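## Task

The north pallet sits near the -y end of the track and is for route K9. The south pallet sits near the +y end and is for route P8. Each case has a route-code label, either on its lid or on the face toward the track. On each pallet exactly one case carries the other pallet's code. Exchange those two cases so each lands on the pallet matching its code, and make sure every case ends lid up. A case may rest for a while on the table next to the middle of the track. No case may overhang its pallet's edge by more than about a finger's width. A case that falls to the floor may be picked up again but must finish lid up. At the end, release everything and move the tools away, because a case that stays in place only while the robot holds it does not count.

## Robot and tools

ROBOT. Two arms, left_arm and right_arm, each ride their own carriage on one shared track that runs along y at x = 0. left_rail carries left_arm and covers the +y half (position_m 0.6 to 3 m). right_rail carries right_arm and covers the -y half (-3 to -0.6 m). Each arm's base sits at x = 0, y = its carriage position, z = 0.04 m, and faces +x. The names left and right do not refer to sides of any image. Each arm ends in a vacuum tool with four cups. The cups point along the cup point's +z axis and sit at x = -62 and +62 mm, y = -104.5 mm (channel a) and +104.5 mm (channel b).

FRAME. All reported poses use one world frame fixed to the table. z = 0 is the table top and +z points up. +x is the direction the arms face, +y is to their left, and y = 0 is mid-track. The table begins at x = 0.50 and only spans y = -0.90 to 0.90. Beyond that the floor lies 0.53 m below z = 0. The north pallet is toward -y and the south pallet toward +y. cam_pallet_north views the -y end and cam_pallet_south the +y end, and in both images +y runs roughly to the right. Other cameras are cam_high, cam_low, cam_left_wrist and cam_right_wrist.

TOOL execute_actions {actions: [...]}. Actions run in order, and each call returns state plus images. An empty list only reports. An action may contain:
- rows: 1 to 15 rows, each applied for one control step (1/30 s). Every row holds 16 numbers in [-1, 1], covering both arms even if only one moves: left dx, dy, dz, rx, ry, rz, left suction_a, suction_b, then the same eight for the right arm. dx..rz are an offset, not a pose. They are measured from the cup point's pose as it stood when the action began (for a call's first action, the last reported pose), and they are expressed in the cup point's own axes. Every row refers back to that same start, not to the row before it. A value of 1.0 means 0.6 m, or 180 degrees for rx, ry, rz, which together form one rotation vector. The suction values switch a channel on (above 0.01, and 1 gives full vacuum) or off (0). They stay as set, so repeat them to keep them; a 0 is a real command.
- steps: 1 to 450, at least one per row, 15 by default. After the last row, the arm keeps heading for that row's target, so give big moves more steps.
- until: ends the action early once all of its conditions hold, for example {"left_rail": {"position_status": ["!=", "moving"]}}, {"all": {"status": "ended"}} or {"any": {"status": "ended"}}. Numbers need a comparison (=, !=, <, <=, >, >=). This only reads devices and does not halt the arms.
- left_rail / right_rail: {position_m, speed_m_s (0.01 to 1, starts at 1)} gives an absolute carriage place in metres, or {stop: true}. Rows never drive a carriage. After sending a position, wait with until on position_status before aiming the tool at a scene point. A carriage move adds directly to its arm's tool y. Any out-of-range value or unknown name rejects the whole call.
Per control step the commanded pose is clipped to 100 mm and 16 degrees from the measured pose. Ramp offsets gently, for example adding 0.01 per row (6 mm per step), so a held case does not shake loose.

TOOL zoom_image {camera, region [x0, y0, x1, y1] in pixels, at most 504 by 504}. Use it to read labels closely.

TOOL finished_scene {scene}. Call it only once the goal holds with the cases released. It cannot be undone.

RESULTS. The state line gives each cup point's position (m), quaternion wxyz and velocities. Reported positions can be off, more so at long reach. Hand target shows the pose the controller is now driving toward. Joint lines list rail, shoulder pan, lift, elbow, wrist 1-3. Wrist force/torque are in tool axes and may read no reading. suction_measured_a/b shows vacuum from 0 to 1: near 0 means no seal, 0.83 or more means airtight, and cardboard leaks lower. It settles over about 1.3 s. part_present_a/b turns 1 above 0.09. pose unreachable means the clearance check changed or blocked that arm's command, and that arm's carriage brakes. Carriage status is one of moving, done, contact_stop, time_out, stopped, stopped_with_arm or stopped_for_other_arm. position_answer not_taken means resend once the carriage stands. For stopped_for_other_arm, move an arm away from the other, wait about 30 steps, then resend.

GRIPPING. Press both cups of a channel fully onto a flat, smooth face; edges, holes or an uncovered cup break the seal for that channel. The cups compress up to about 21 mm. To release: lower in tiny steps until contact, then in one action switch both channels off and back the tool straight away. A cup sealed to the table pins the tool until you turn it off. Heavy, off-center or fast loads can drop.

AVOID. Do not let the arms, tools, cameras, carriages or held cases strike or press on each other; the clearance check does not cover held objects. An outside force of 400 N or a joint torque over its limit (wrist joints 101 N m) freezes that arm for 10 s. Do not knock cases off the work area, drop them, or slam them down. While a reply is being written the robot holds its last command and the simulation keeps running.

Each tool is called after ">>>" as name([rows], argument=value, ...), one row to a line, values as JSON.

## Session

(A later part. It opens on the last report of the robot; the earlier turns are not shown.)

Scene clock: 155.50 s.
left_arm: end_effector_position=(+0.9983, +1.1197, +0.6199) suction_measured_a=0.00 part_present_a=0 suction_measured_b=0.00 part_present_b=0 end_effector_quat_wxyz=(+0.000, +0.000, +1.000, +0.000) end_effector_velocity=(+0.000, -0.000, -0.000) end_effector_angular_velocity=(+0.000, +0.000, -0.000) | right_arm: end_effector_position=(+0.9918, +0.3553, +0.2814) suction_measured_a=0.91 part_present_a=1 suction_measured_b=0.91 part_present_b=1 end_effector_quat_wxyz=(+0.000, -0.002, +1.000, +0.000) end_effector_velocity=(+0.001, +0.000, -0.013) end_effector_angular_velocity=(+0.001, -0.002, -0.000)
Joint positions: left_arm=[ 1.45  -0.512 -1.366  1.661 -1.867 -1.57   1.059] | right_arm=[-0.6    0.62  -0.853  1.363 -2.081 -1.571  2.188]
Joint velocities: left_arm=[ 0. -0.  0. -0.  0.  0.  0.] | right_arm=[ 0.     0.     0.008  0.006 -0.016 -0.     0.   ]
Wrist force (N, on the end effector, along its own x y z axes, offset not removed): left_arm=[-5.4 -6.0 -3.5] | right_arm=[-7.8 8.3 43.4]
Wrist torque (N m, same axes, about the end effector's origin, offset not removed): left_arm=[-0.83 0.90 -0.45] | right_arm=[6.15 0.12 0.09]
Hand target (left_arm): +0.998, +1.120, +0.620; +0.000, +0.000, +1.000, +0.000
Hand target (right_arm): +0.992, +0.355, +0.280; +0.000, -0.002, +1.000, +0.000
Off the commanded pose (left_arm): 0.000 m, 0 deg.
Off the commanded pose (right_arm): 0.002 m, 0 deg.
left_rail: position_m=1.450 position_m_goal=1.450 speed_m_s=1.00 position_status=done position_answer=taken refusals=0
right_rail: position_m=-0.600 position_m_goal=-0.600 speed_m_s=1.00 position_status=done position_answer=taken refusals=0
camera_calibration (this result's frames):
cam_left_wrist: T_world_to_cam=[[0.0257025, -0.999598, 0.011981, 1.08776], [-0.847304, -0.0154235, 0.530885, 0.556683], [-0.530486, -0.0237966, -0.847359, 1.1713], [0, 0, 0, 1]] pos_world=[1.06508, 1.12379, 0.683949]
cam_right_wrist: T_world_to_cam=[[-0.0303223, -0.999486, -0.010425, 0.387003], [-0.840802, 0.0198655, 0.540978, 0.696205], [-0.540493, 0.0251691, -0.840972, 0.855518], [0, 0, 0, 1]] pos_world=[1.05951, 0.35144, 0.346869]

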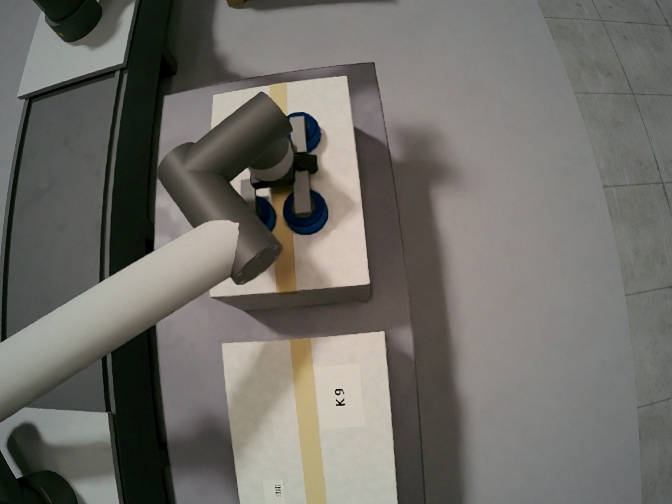

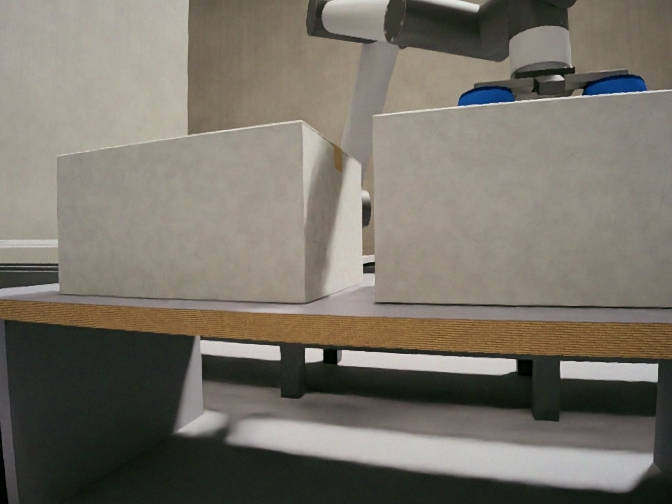

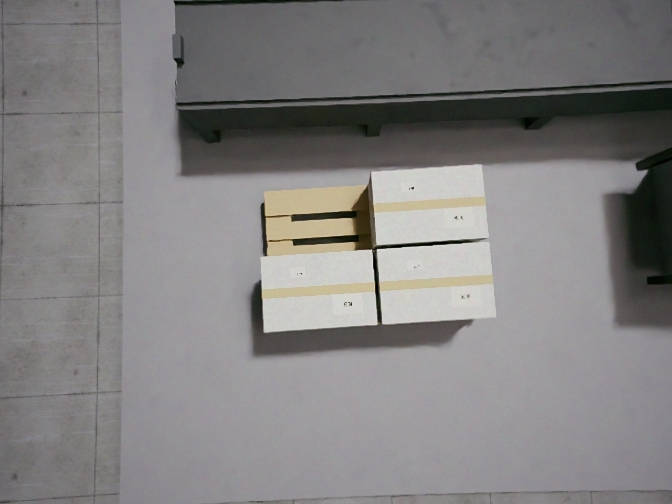

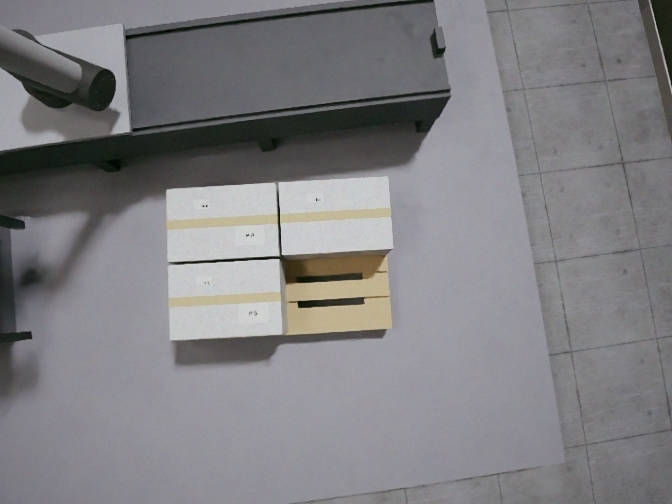

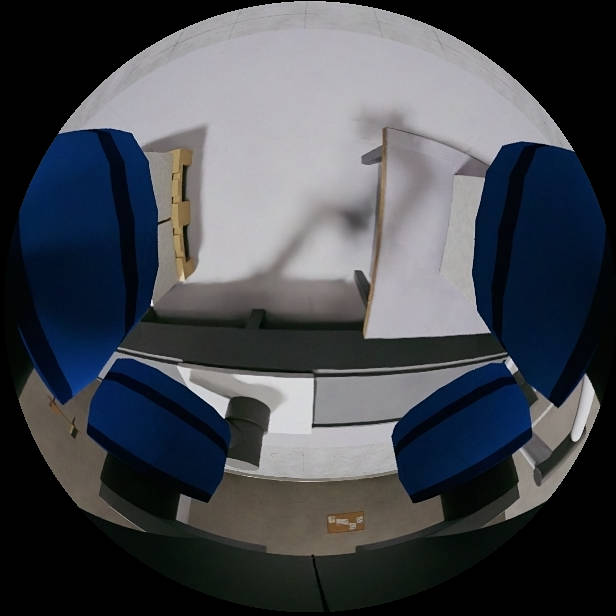

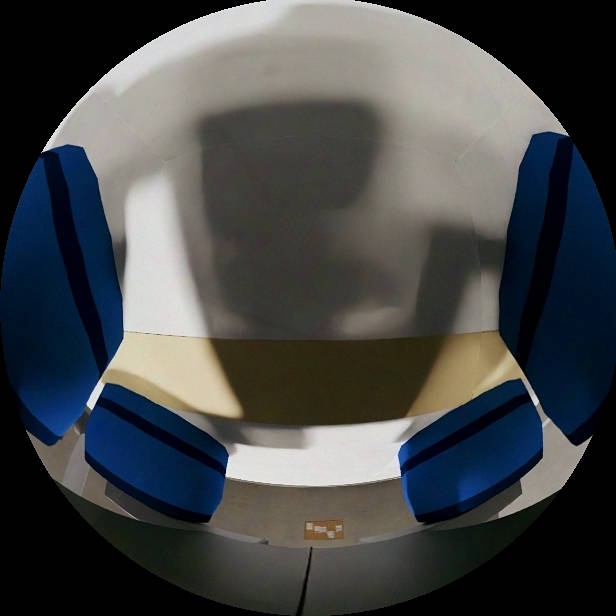

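>>> execute_actions(actions=[])

Scene clock: 156.90 s.
left_arm: end_effector_position=(+0.9983, +1.1197, +0.6199) suction_measured_a=0.00 part_present_a=0 suction_measured_b=0.00 part_present_b=0 end_effector_quat_wxyz=(+0.000, +0.000, +1.000, +0.000) end_effector_velocity=(-0.000, +0.000, +0.000) end_effector_angular_velocity=(-0.000, -0.000, -0.000) | right_arm: end_effector_position=(+0.9918, +0.3553, +0.2797) suction_measured_a=0.91 part_present_a=1 suction_measured_b=0.91 part_present_b=1 end_effector_quat_wxyz=(+0.000, -0.002, +1.000, +0.000) end_effector_velocity=(-0.000, -0.000, -0.000) end_effector_angular_velocity=(-0.000, +0.000, +0.000)
Joint positions: left_arm=[ 1.45  -0.512 -1.366  1.661 -1.867 -1.57   1.059] | right_arm=[-0.6    0.62  -0.852  1.364 -2.083 -1.571  2.188]
Joint velocities: left_arm=[ 0.  0. -0.  0. -0.  0.  0.] | right_arm=[ 0.  0.  0.  0.  0.  0. -0.]
Wrist force (N, on the end effector, along its own x y z axes, offset not removed): left_arm=[-3.0 1.0 -4.4] | right_arm=[0.3 -6.9 -22.1]
Wrist torque (N m, same axes, about the end effector's origin, offset not removed): left_arm=[0.09 0.57 -0.15] | right_arm=[-10.06 -5.60 -0.55]
Hand target (left_arm): +0.998, +1.120, +0.620; +0.000, +0.000, +1.000, +0.000
Hand target (right_arm): +0.992, +0.355, +0.280; +0.000, -0.002, +1.000, +0.000
Off the commanded pose (left_arm): 0.000 m, 0 deg.
Off the commanded pose (right_arm): 0.000 m, 0 deg.
left_rail: position_m=1.450 position_m_goal=1.450 speed_m_s=1.00 position_status=done position_answer=taken refusals=0
right_rail: position_m=-0.600 position_m_goal=-0.600 speed_m_s=1.00 position_status=done position_answer=taken refusals=0
camera_calibration (this result's frames):
cam_left_wrist: T_world_to_cam=[[0.0257026, -0.999598, 0.0119811, 1.08776], [-0.847304, -0.0154236, 0.530885, 0.556683], [-0.530486, -0.0237967, -0.847359, 1.17131], [0, 0, 0, 1]] pos_world=[1.06508, 1.12379, 0.683949]
cam_right_wrist: T_world_to_cam=[[-0.0303314, -0.999485, -0.0104678, 0.38701], [-0.840774, 0.0198488, 0.541022, 0.69714], [-0.540535, 0.025211, -0.840943, 0.854025], [0, 0, 0, 1]] pos_world=[1.05951, 0.351443, 0.34507]

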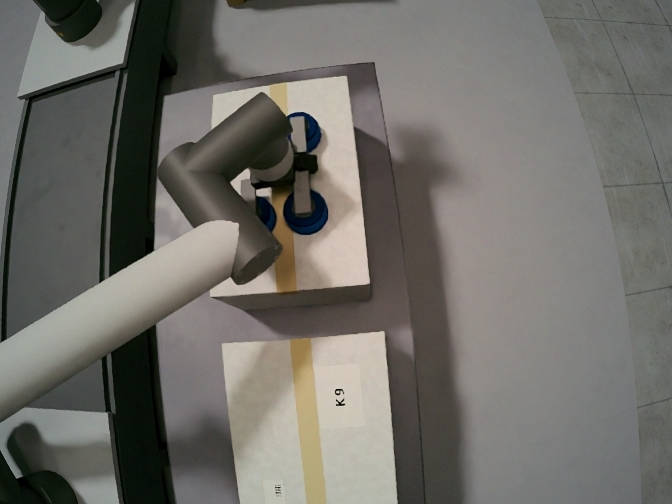

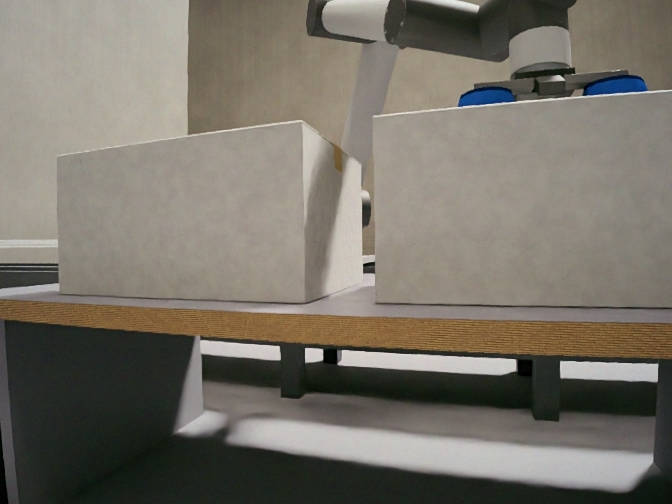

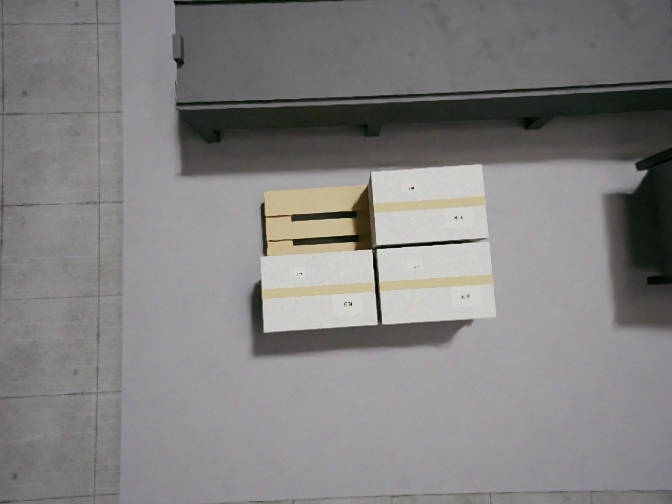

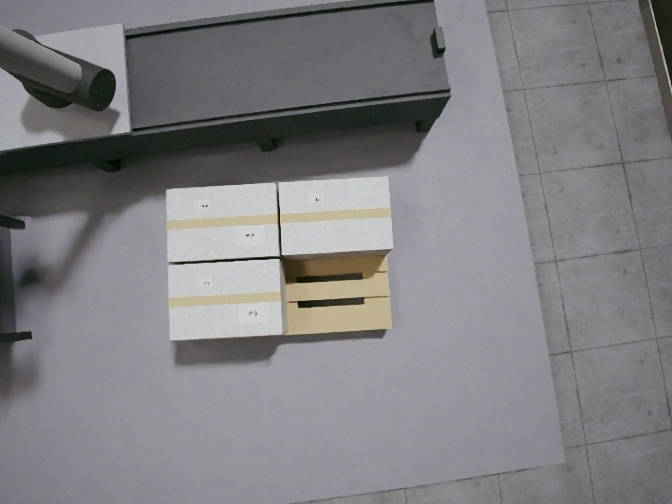

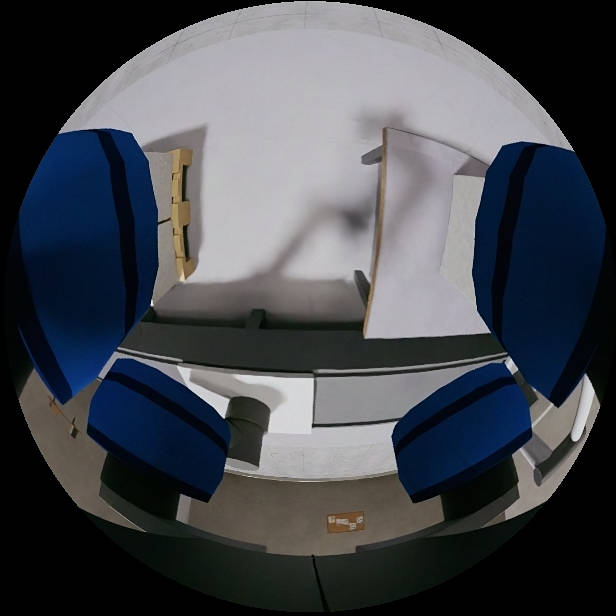

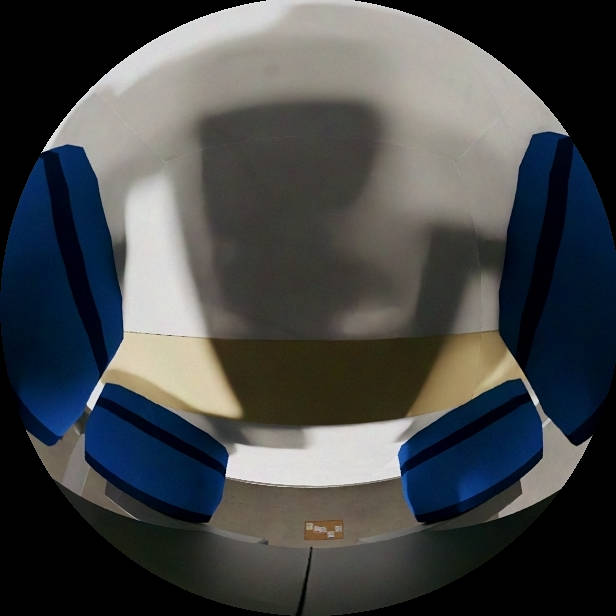

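>>> execute_actions([
  {"rows":[[0,0,0.01,0,0,0,0,0,0,0,-0.01,0,0,0,0,0],[0,0,0.02,0,0,0,0,0,0,0,-0.025,0,0,0,0,0],[0,0,0.035,0,0,0,0,0,0,0,-0.04,0,0,0,0,0],[0,0,0.05,0,0,0,0,0,0,0,-0.04,0,0,0,0,0],[0,0,0.07,0,0,0,0,0,0,0,-0.04,0,0,0,0,0],[0,0,0.09,0,0,0,0,0,0,0,-0.05,0,0,0,0,0],[0,0,0.11,0,0,0,0,0,0,0,-0.06,0,0,0,0,0],[0,0,0.13,0,0,0,0,0,0,0,-0.08,0,0,0,0,0],[0,0,0.15,0,0,0,0,0,0,0,-0.11,0,0,0,0,0],[0,0,0.17,0,0,0,0,0,0,0,-0.14,0,0,0,0,0],[0,0,0.19,0,0,0,0,0,0,0,-0.17,0,0,0,0,0],[0.01,0,0.21,0,0,0,0,0,0,-0.02,-0.2,0,0,0,0,0],[0.01,0,0.24,0,0,0,0,0,-0.01,-0.06,-0.22,0,0,0,0,0],[0.01,0,0.26,0,0,0,0,0,-0.02,-0.12,-0.25,0,0,0,0,0],[0.01,0,0.283,0,0,0,0,0,-0.0337,-0.474,-0.284,0,0,0,0,0]],"steps":15},
  {"left_rail":{"position_m":0.685},"right_rail":{"position_m":-1.0},"steps":25},
])

Scene clock: 169.73 s.
left_arm: end_effector_position=(+0.9924, +0.5794, +0.4502) suction_measured_a=0.00 part_present_a=0 suction_measured_b=0.00 part_present_b=0 end_effector_quat_wxyz=(+0.000, +0.000, +1.000, +0.000) end_effector_velocity=(+0.000, -0.957, -0.001) end_effector_angular_velocity=(+0.000, +0.000, -0.001) | right_arm: end_effector_position=(+1.0126, -0.3146, +0.4489) suction_measured_a=0.00 part_present_a=0 suction_measured_b=0.00 part_present_b=0 end_effector_quat_wxyz=(+0.000, -0.001, +1.000, +0.000) end_effector_velocity=(-0.001, -0.241, +0.009) end_effector_angular_velocity=(+0.002, -0.001, +0.003)
Joint positions: left_arm=[ 0.91  -0.515 -1.292  1.819 -2.098 -1.57   1.057] | right_arm=[-0.989  0.422 -1.112  1.554 -2.013 -1.571  1.99 ]
Joint velocities: left_arm=[-0.956 -0.001  0.001  0.    -0.001 -0.    -0.   ] | right_arm=[-0.211 -0.023 -0.023  0.023 -0.002  0.002 -0.026]
Wrist force (N, on the end effector, along its own x y z axes, offset not removed): left_arm=[-11.8 -8.4 -3.6] | right_arm=[-4.2 1.0 1.3]
Wrist torque (N m, same axes, about the end effector's origin, offset not removed): left_arm=[-0.87 1.86 -0.26] | right_arm=[0.12 0.55 0.02]
Hand target (left_arm): +0.992, +0.527, +0.450; +0.000, +0.000, +1.000, +0.000
Hand target (right_arm): +1.012, -0.327, +0.450; +0.000, -0.002, +1.000, +0.000
Off the commanded pose (left_arm): 0.000 m, 0 deg.
Off the commanded pose (right_arm): 0.004 m, 0 deg.
left_rail: position_m=0.910 position_m_goal=0.685 speed_m_s=1.00 position_status=moving position_answer=taken refusals=0
right_rail: position_m=-0.989 position_m_goal=-1.000 speed_m_s=1.00 position_status=moving position_answer=taken refusals=0
camera_calibration (this result's frames):
cam_left_wrist: T_world_to_cam=[[0.0255915, -0.9996, 0.0120067, 0.549922], [-0.847298, -0.0153155, 0.530897, 0.633384], [-0.530501, -0.0237598, -0.847352, 1.01155], [0, 0, 0, 1]] pos_world=[1.05922, 0.583437, 0.514275]
cam_right_wrist: T_world_to_cam=[[-0.0307718, -0.999473, -0.0103619, -0.27974], [-0.840737, 0.0202752, 0.541064, 0.636381], [-0.540569, 0.0253612, -0.840917, 1.02454], [0, 0, 0, 1]] pos_world=[1.08026, -0.318479, 0.514335]

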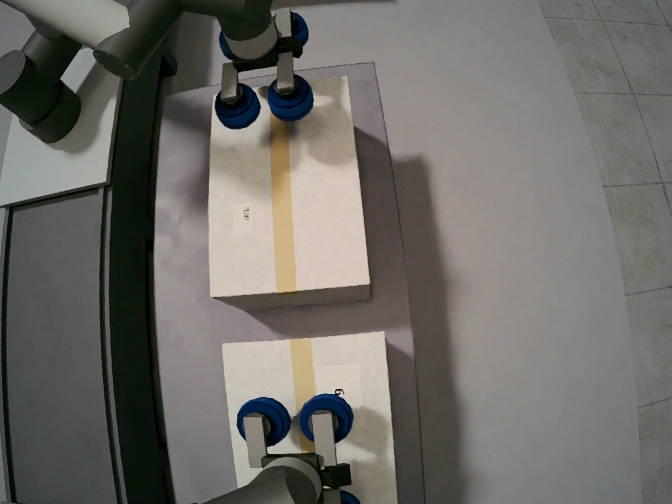

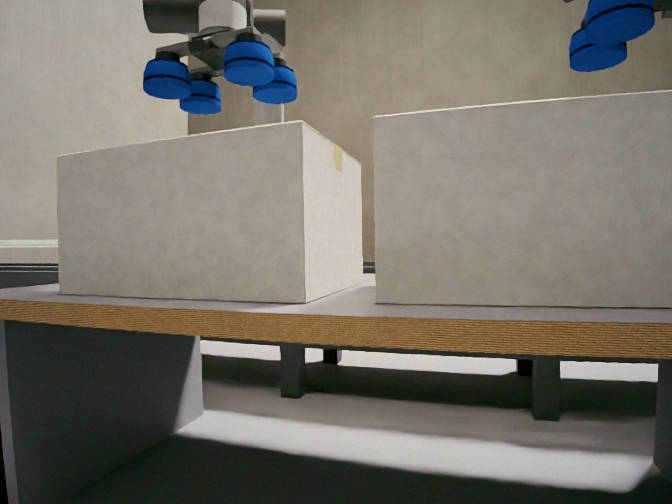

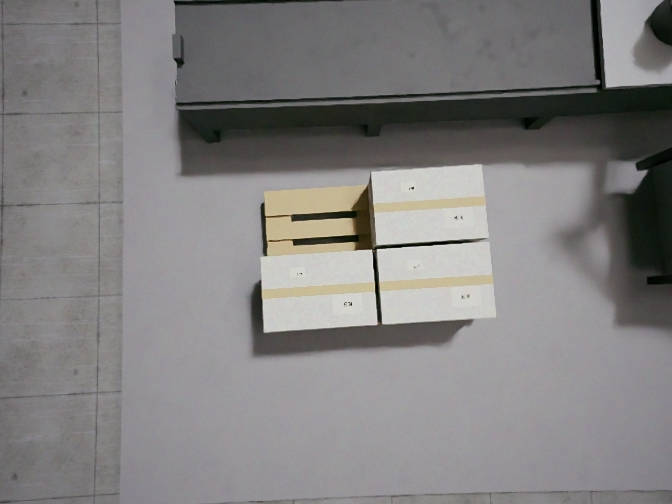

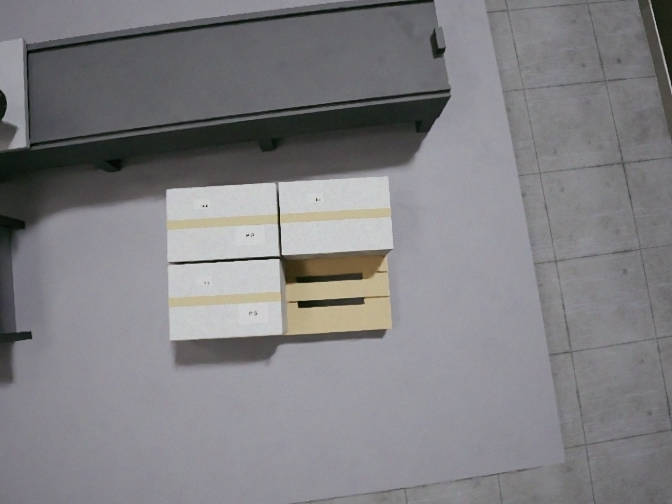

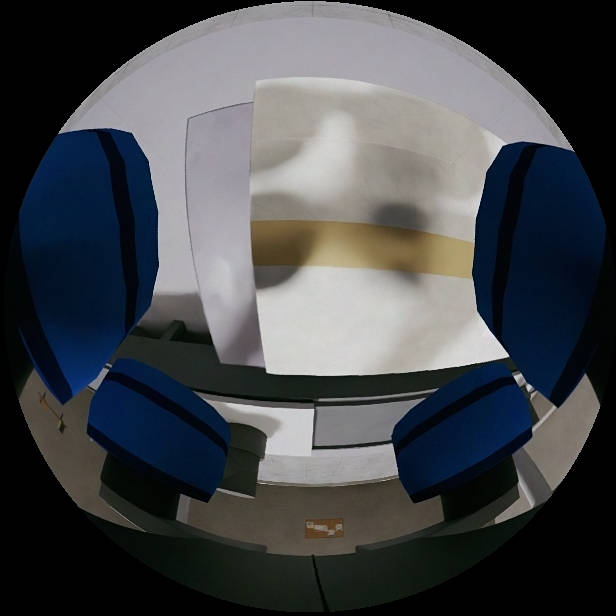

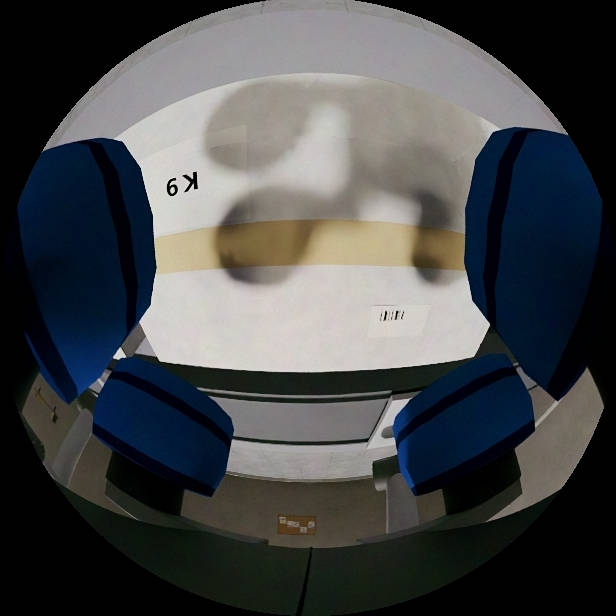

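>>> execute_actions(actions=[])

>>> zoom_image(camera="cam_left_wrist", region=[100, 180, 520, 420])

>>> zoom_image(camera="cam_right_wrist", region=[100, 180, 520, 420])

Scene clock: 172.83 s.
left_arm: end_effector_position=(+0.9925, +0.3546, +0.4501) suction_measured_a=0.00 part_present_a=0 suction_measured_b=0.00 part_present_b=0 end_effector_quat_wxyz=(+0.000, +0.000, +1.000, +0.000) end_effector_velocity=(+0.000, -0.000, +0.000) end_effector_angular_velocity=(-0.000, -0.000, +0.000) | right_arm: end_effector_position=(+1.0124, -0.3291, +0.4500) suction_measured_a=0.00 part_present_a=0 suction_measured_b=0.00 part_present_b=0 end_effector_quat_wxyz=(+0.000, -0.002, +1.000, +0.000) end_effector_velocity=(-0.000, +0.000, +0.000) end_effector_angular_velocity=(+0.000, -0.000, +0.000)
Joint positions: left_arm=[ 0.685 -0.515 -1.292  1.819 -2.099 -1.57   1.057] | right_arm=[-1.     0.419 -1.114  1.557 -2.014 -1.571  1.987]
Joint velocities: left_arm=[ 0. -0. -0. -0.  0.  0. -0.] | right_arm=[ 0.  0. -0.  0. -0. -0.  0.]
Wrist force (N, on the end effector, along its own x y z axes, offset not removed): left_arm=[-11.3 -2.3 -2.1] | right_arm=[-4.5 7.0 0.3]
Wrist torque (N m, same axes, about the end effector's origin, offset not removed): left_arm=[-0.35 1.56 -0.22] | right_arm=[0.68 0.68 -0.02]
Hand target (left_arm): +0.992, +0.355, +0.450; +0.000, +0.000, +1.000, +0.000
Hand target (right_arm): +1.012, -0.329, +0.450; +0.000, -0.002, +1.000, +0.000
Off the commanded pose (left_arm): 0.000 m, 0 deg.
Off the commanded pose (right_arm): 0.000 m, 0 deg.
left_rail: position_m=0.685 position_m_goal=0.685 speed_m_s=1.00 position_status=done position_answer=taken refusals=0
right_rail: position_m=-1.000 position_m_goal=-1.000 speed_m_s=1.00 position_status=done position_answer=taken refusals=0
camera_calibration (this result's frames):
cam_left_wrist: T_world_to_cam=[[0.0257032, -0.999598, 0.0119797, 0.325178], [-0.847302, -0.0154248, 0.530887, 0.630035], [-0.530489, -0.0237959, -0.847358, 1.00615], [0, 0, 0, 1]] pos_world=[1.05923, 0.358708, 0.5142]
cam_right_wrist: T_world_to_cam=[[-0.030347, -0.999483, -0.0106635, -0.294524], [-0.840825, 0.0197584, 0.540947, 0.635956], [-0.540456, 0.0253823, -0.840989, 1.0257], [0, 0, 0, 1]] pos_world=[1.08014, -0.332972, 0.515447]

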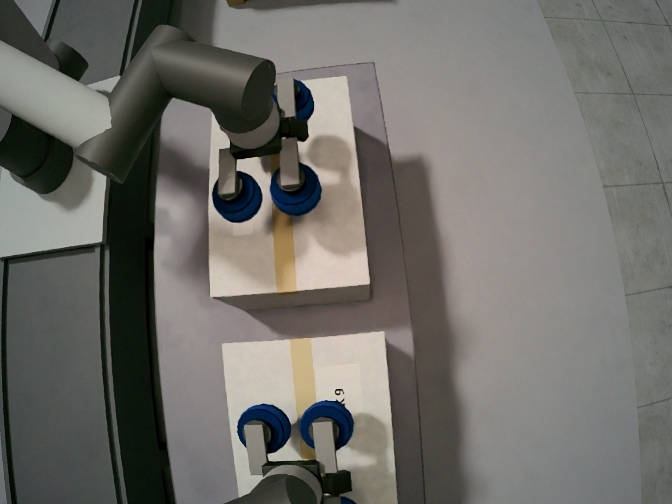

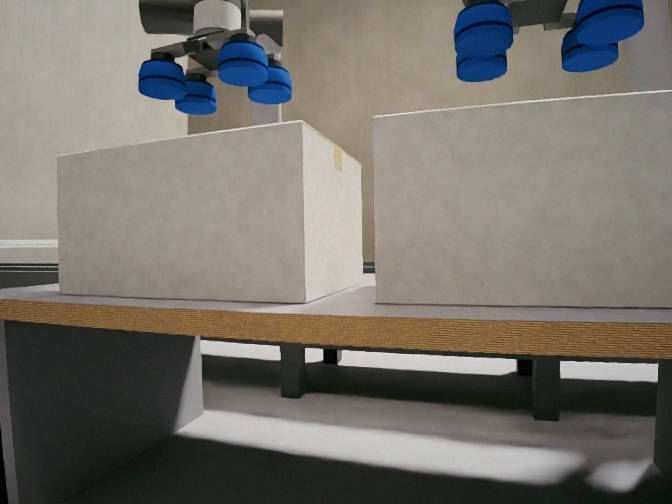

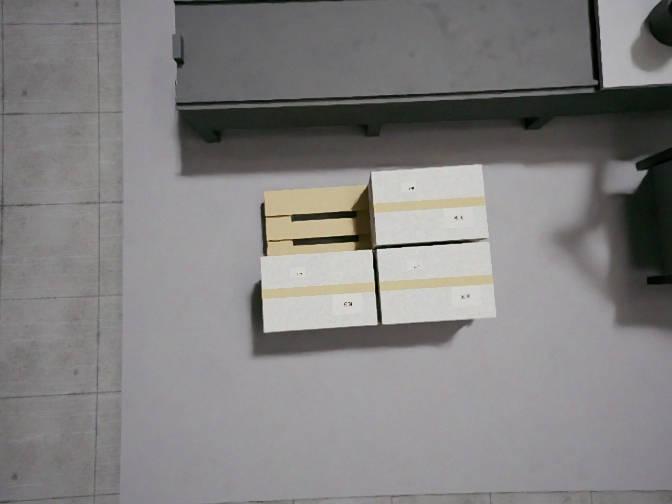

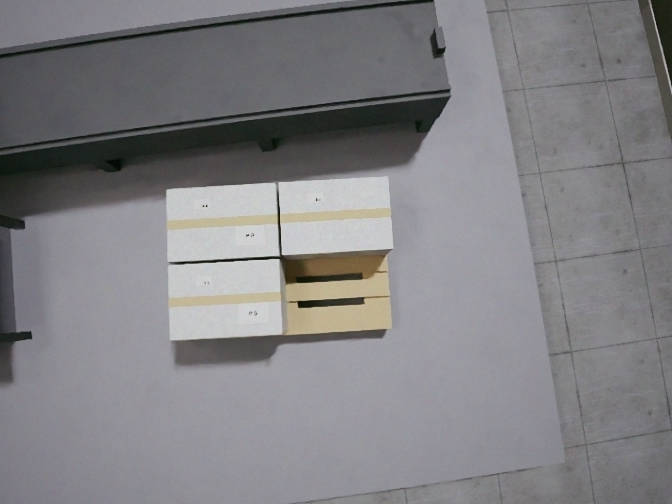

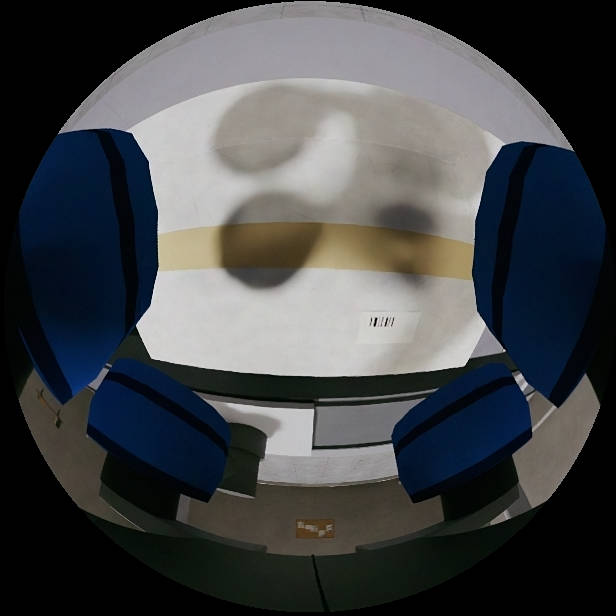

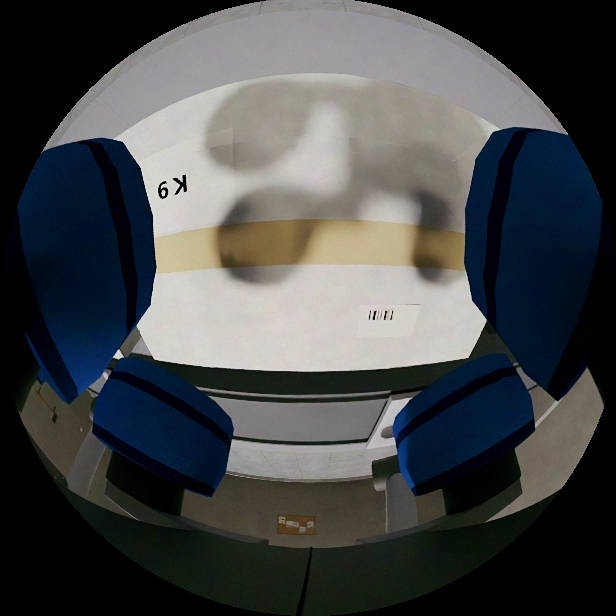

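Region (100, 180, 520, 420) of cam_left_wrist's 616x616 image, scaled by 1.200, with more detail than that image has; it fills the top 288 rows of this view, and the rest is white.

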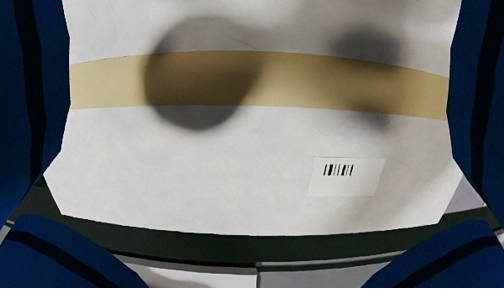

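Region (100, 180, 520, 420) of cam_right_wrist's 616x616 image, scaled by 1.200, with more detail than that image has; it fills the top 288 rows of this view, and the rest is white.

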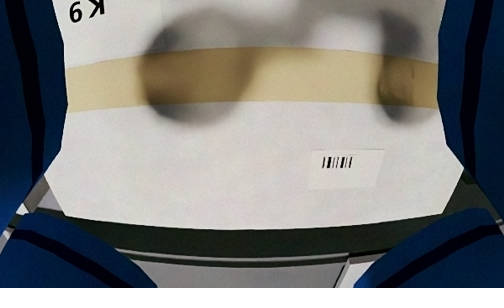

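>>> execute_actions([
  {"rows":[[0,0,0.01,0,0,0,0,0,0,0,0.01,0,0,0,0,0],[0,0,0.025,0,0,0,0,0,0,0,0.025,0,0,0,0,0],[0,0,0.045,0,0,0,0,0,0,0,0.045,0,0,0,0,0],[0,0,0.07,0,0,0,0,0,0,0,0.07,0,0,0,0,0],[0,0,0.095,0,0,0,0,0,0,0,0.095,0,0,0,0,0],[0,0,0.12,0,0,0,0,0,0,0,0.12,0,0,0,0,0],[0,0,0.145,0,0,0,0,0,0,0,0.145,0,0,0,0,0],[0,0,0.17,0,0,0,0,0,0,0,0.17,0,0,0,0,0],[0,0,0.195,0,0,0,0,0,0,0,0.195,0,0,0,0,0],[0,0,0.215,0,0,0,0,0,0,0,0.215,0,0,0,0,0],[0,0,0.232,0,0,0,0,0,0,0,0.232,0,0,0,0,0],[0,0,0.246,0,0,0,0,0,0,0,0.246,0,0,0,0,0],[0,0,0.258,0,0,0,1,1,0,0,0.258,0,0,0,1,1],[0,0,0.267,0,0,0,1,1,0,0,0.267,0,0,0,1,1],[0,0,0.274,0,0,0,1,1,0,0,0.274,0,0,0,1,1]],"steps":18},
])

Scene clock: 181.03 s.
left_arm: end_effector_position=(+0.9901, +0.3561, +0.3058) suction_measured_a=0.00 part_present_a=0 suction_measured_b=0.00 part_present_b=0 end_effector_quat_wxyz=(-0.001, +0.000, +1.000, +0.001) end_effector_velocity=(+0.011, -0.005, -0.161) end_effector_angular_velocity=(-0.008, -0.014, +0.001) | right_arm: end_effector_position=(+1.0108, -0.3301, +0.3050) suction_measured_a=0.00 part_present_a=0 suction_measured_b=0.00 part_present_b=0 end_effector_quat_wxyz=(-0.001, -0.002, +1.000, -0.000) end_effector_velocity=(+0.009, +0.004, -0.158) end_effector_angular_velocity=(+0.006, -0.013, +0.000)
Joint positions: left_arm=[ 0.685 -0.515 -1.191  1.915 -2.291 -1.57   1.057] | right_arm=[-1.     0.419 -1.031  1.648 -2.186 -1.571  1.986]
Joint velocities: left_arm=[ 0.     0.001  0.141  0.078 -0.234 -0.     0.   ] | right_arm=[ 0.     0.     0.114  0.071 -0.2   -0.     0.   ]
Wrist force (N, on the end effector, along its own x y z axes, offset not removed): left_arm=[-2.7 -2.8 5.8] | right_arm=[-6.9 7.3 3.7]
Wrist torque (N m, same axes, about the end effector's origin, offset not removed): left_arm=[-0.21 0.43 -0.42] | right_arm=[0.68 1.00 0.09]
Hand target (left_arm): +0.992, +0.355, +0.286; +0.000, +0.000, +1.000, +0.000
Hand target (right_arm): +1.012, -0.329, +0.286; -0.000, -0.002, +1.000, +0.000
Off the commanded pose (left_arm): 0.020 m, 0 deg.
Off the commanded pose (right_arm): 0.020 m, 0 deg.
left_rail: position_m=0.685 position_m_goal=0.685 speed_m_s=1.00 position_status=done position_answer=taken refusals=0
right_rail: position_m=-1.000 position_m_goal=-1.000 speed_m_s=1.00 position_status=done position_answer=taken refusals=0
camera_calibration (this result's frames):
cam_left_wrist: T_world_to_cam=[[0.0258182, -0.999616, 0.0101097, 0.328852], [-0.845618, -0.0164447, 0.533536, 0.702603], [-0.533164, -0.0223239, -0.845717, 0.884228], [0, 0, 0, 1]] pos_world=[1.05708, 0.36002, 0.369618]
cam_right_wrist: T_world_to_cam=[[-0.0303848, -0.999494, -0.00941015, -0.297479], [-0.839418, 0.0204052, 0.543103, 0.711168], [-0.542636, 0.0244011, -0.839613, 0.904369], [0, 0, 0, 1]] pos_world=[1.07867, -0.333908, 0.370284]

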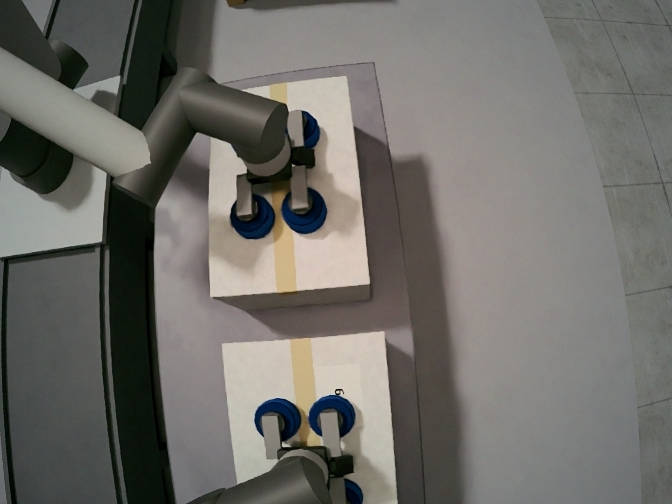

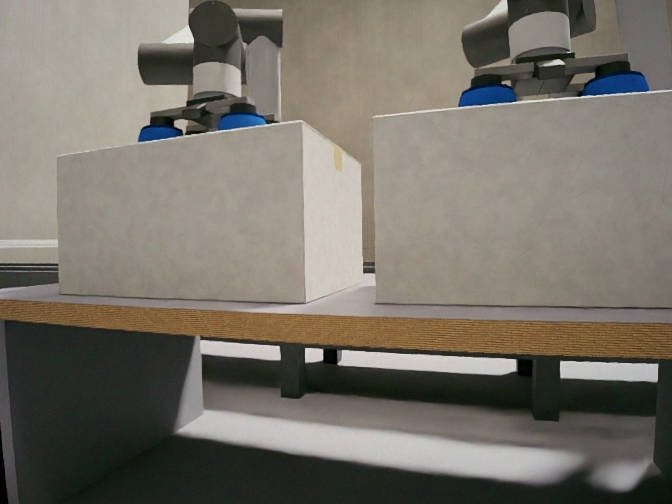

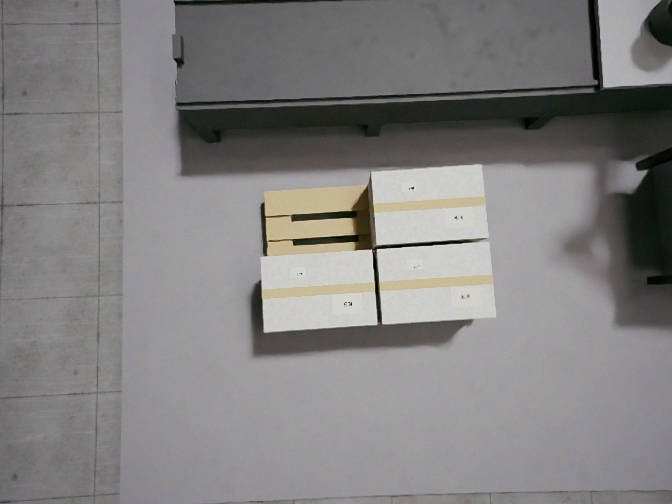

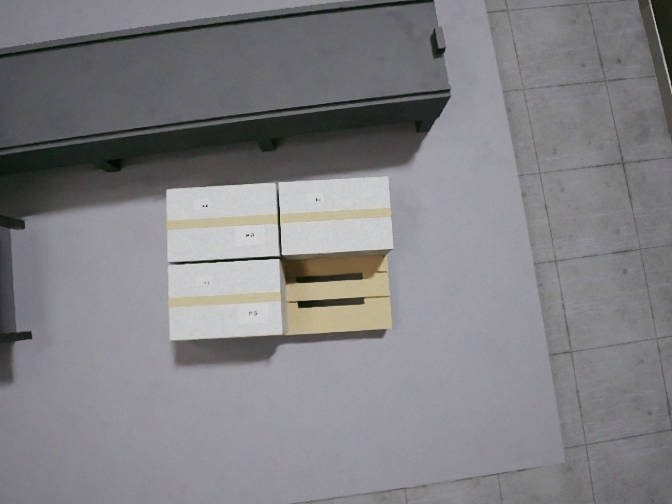

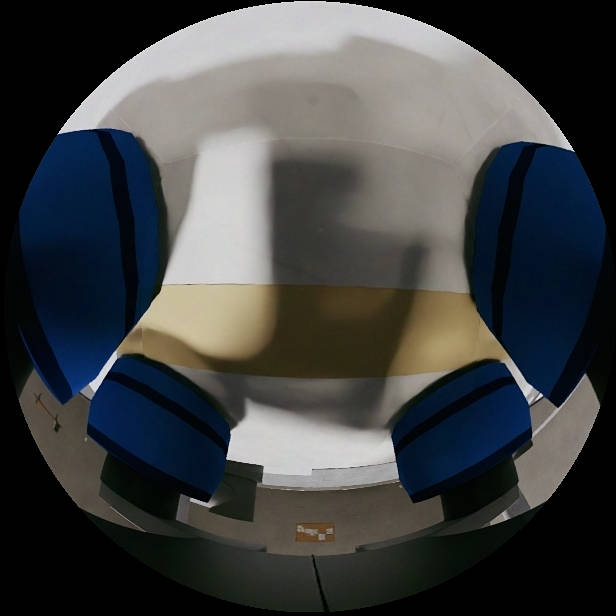

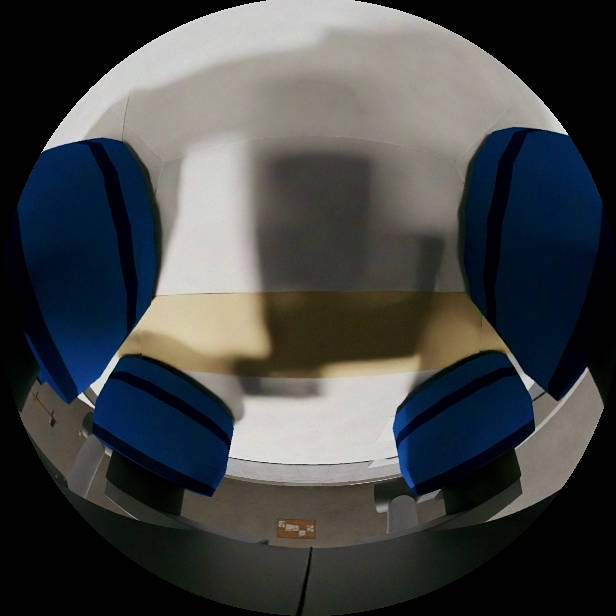

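>>> zoom_image(camera="cam_high", region=[180, 60, 420, 504])

>>> execute_actions(actions=[])

Region (180, 60, 420, 504) of cam_high's 672x504 image, scaled by 1.135, with more detail than that image has; it fills the left 272 columns of this view, and the rest is white.

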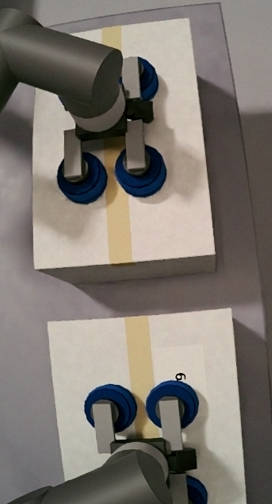

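Scene clock: 183.13 s.
left_arm: end_effector_position=(+0.9919, +0.3554, +0.2863) suction_measured_a=0.89 part_present_a=1 suction_measured_b=0.89 part_present_b=1 end_effector_quat_wxyz=(+0.000, +0.000, +1.000, +0.000) end_effector_velocity=(-0.000, -0.000, -0.000) end_effector_angular_velocity=(+0.000, -0.000, -0.000) | right_arm: end_effector_position=(+1.0123, -0.3293, +0.2859) suction_measured_a=0.91 part_present_a=1 suction_measured_b=0.91 part_present_b=1 end_effector_quat_wxyz=(-0.000, -0.002, +1.000, +0.000) end_effector_velocity=(-0.000, +0.000, -0.000) end_effector_angular_velocity=(+0.000, +0.000, +0.000)
Joint positions: left_arm=[ 0.685 -0.515 -1.174  1.924 -2.321 -1.57   1.057] | right_arm=[-1.     0.419 -1.017  1.656 -2.211 -1.571  1.986]
Joint velocities: left_arm=[ 0. -0.  0.  0.  0.  0.  0.] | right_arm=[ 0.  0.  0. -0. -0.  0. -0.]
Wrist force (N, on the end effector, along its own x y z axes, offset not removed): left_arm=[-2.7 -4.3 48.8] | right_arm=[-6.1 8.6 18.7]
Wrist torque (N m, same axes, about the end effector's origin, offset not removed): left_arm=[5.08 0.22 -0.36] | right_arm=[8.59 2.30 0.11]
Hand target (left_arm): +0.992, +0.355, +0.286; +0.000, +0.000, +1.000, +0.000
Hand target (right_arm): +1.012, -0.329, +0.286; -0.000, -0.002, +1.000, +0.000
Off the commanded pose (left_arm): 0.001 m, 0 deg.
Off the commanded pose (right_arm): 0.001 m, 0 deg.
left_rail: position_m=0.685 position_m_goal=0.685 speed_m_s=1.00 position_status=done position_answer=taken refusals=0
right_rail: position_m=-1.000 position_m_goal=-1.000 speed_m_s=1.00 position_status=done position_answer=taken refusals=0
camera_calibration (this result's frames):
cam_left_wrist: T_world_to_cam=[[0.0257146, -0.999602, 0.0116422, 0.327996], [-0.846989, -0.0155997, 0.531382, 0.71621], [-0.530988, -0.0235251, -0.847053, 0.867362], [0, 0, 0, 1]] pos_world=[1.05875, 0.359442, 0.350302]
cam_right_wrist: T_world_to_cam=[[-0.0303526, -0.999485, -0.0104391, -0.29658], [-0.840583, 0.0198733, 0.541318, 0.724254], [-0.540831, 0.0252053, -0.840753, 0.887868], [0, 0, 0, 1]] pos_world=[1.07998, -0.333199, 0.351331]

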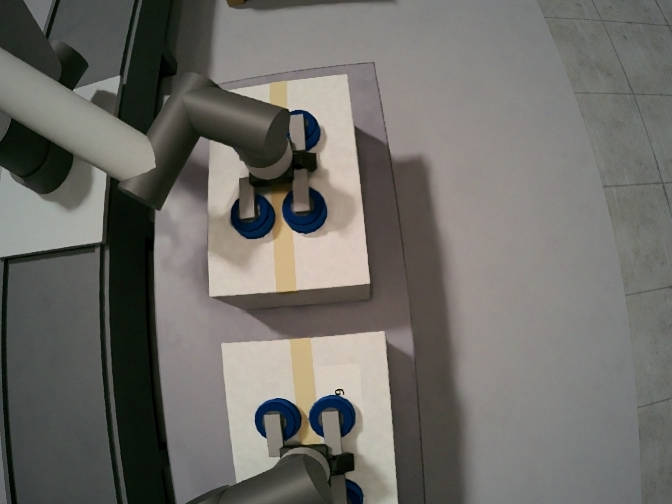

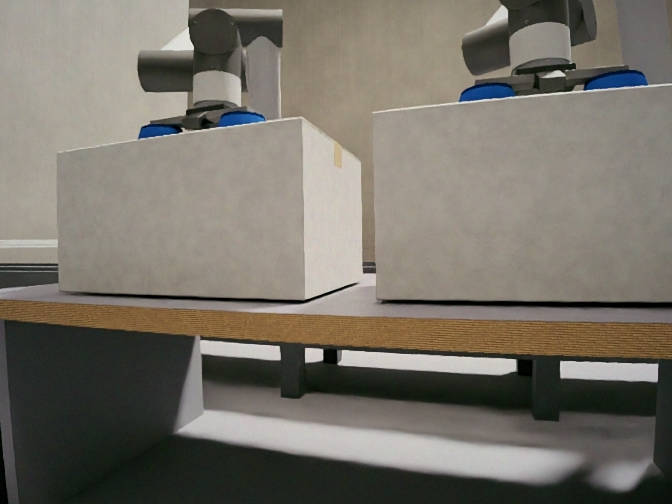

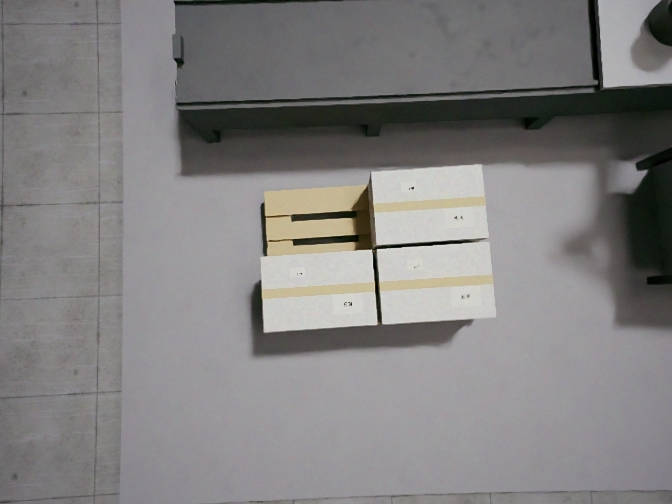

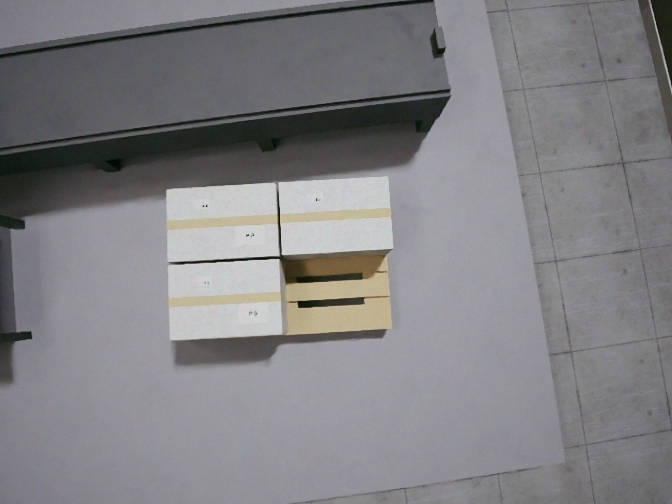

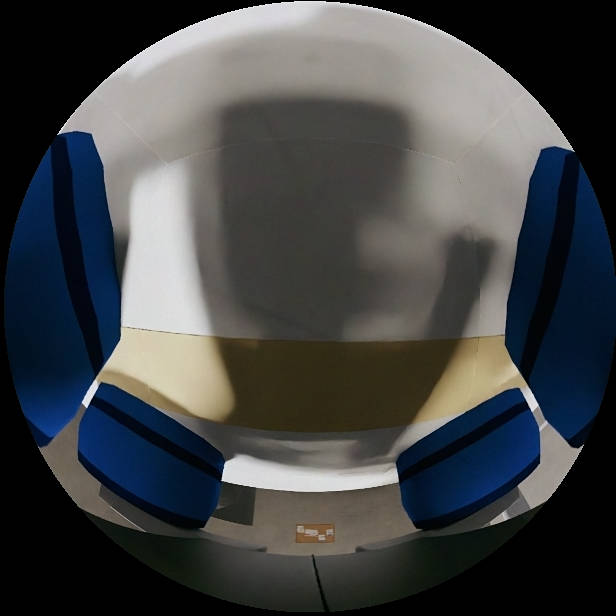

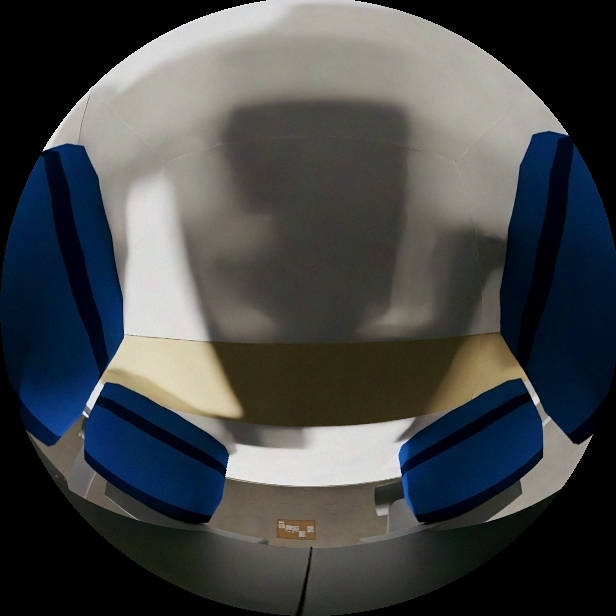

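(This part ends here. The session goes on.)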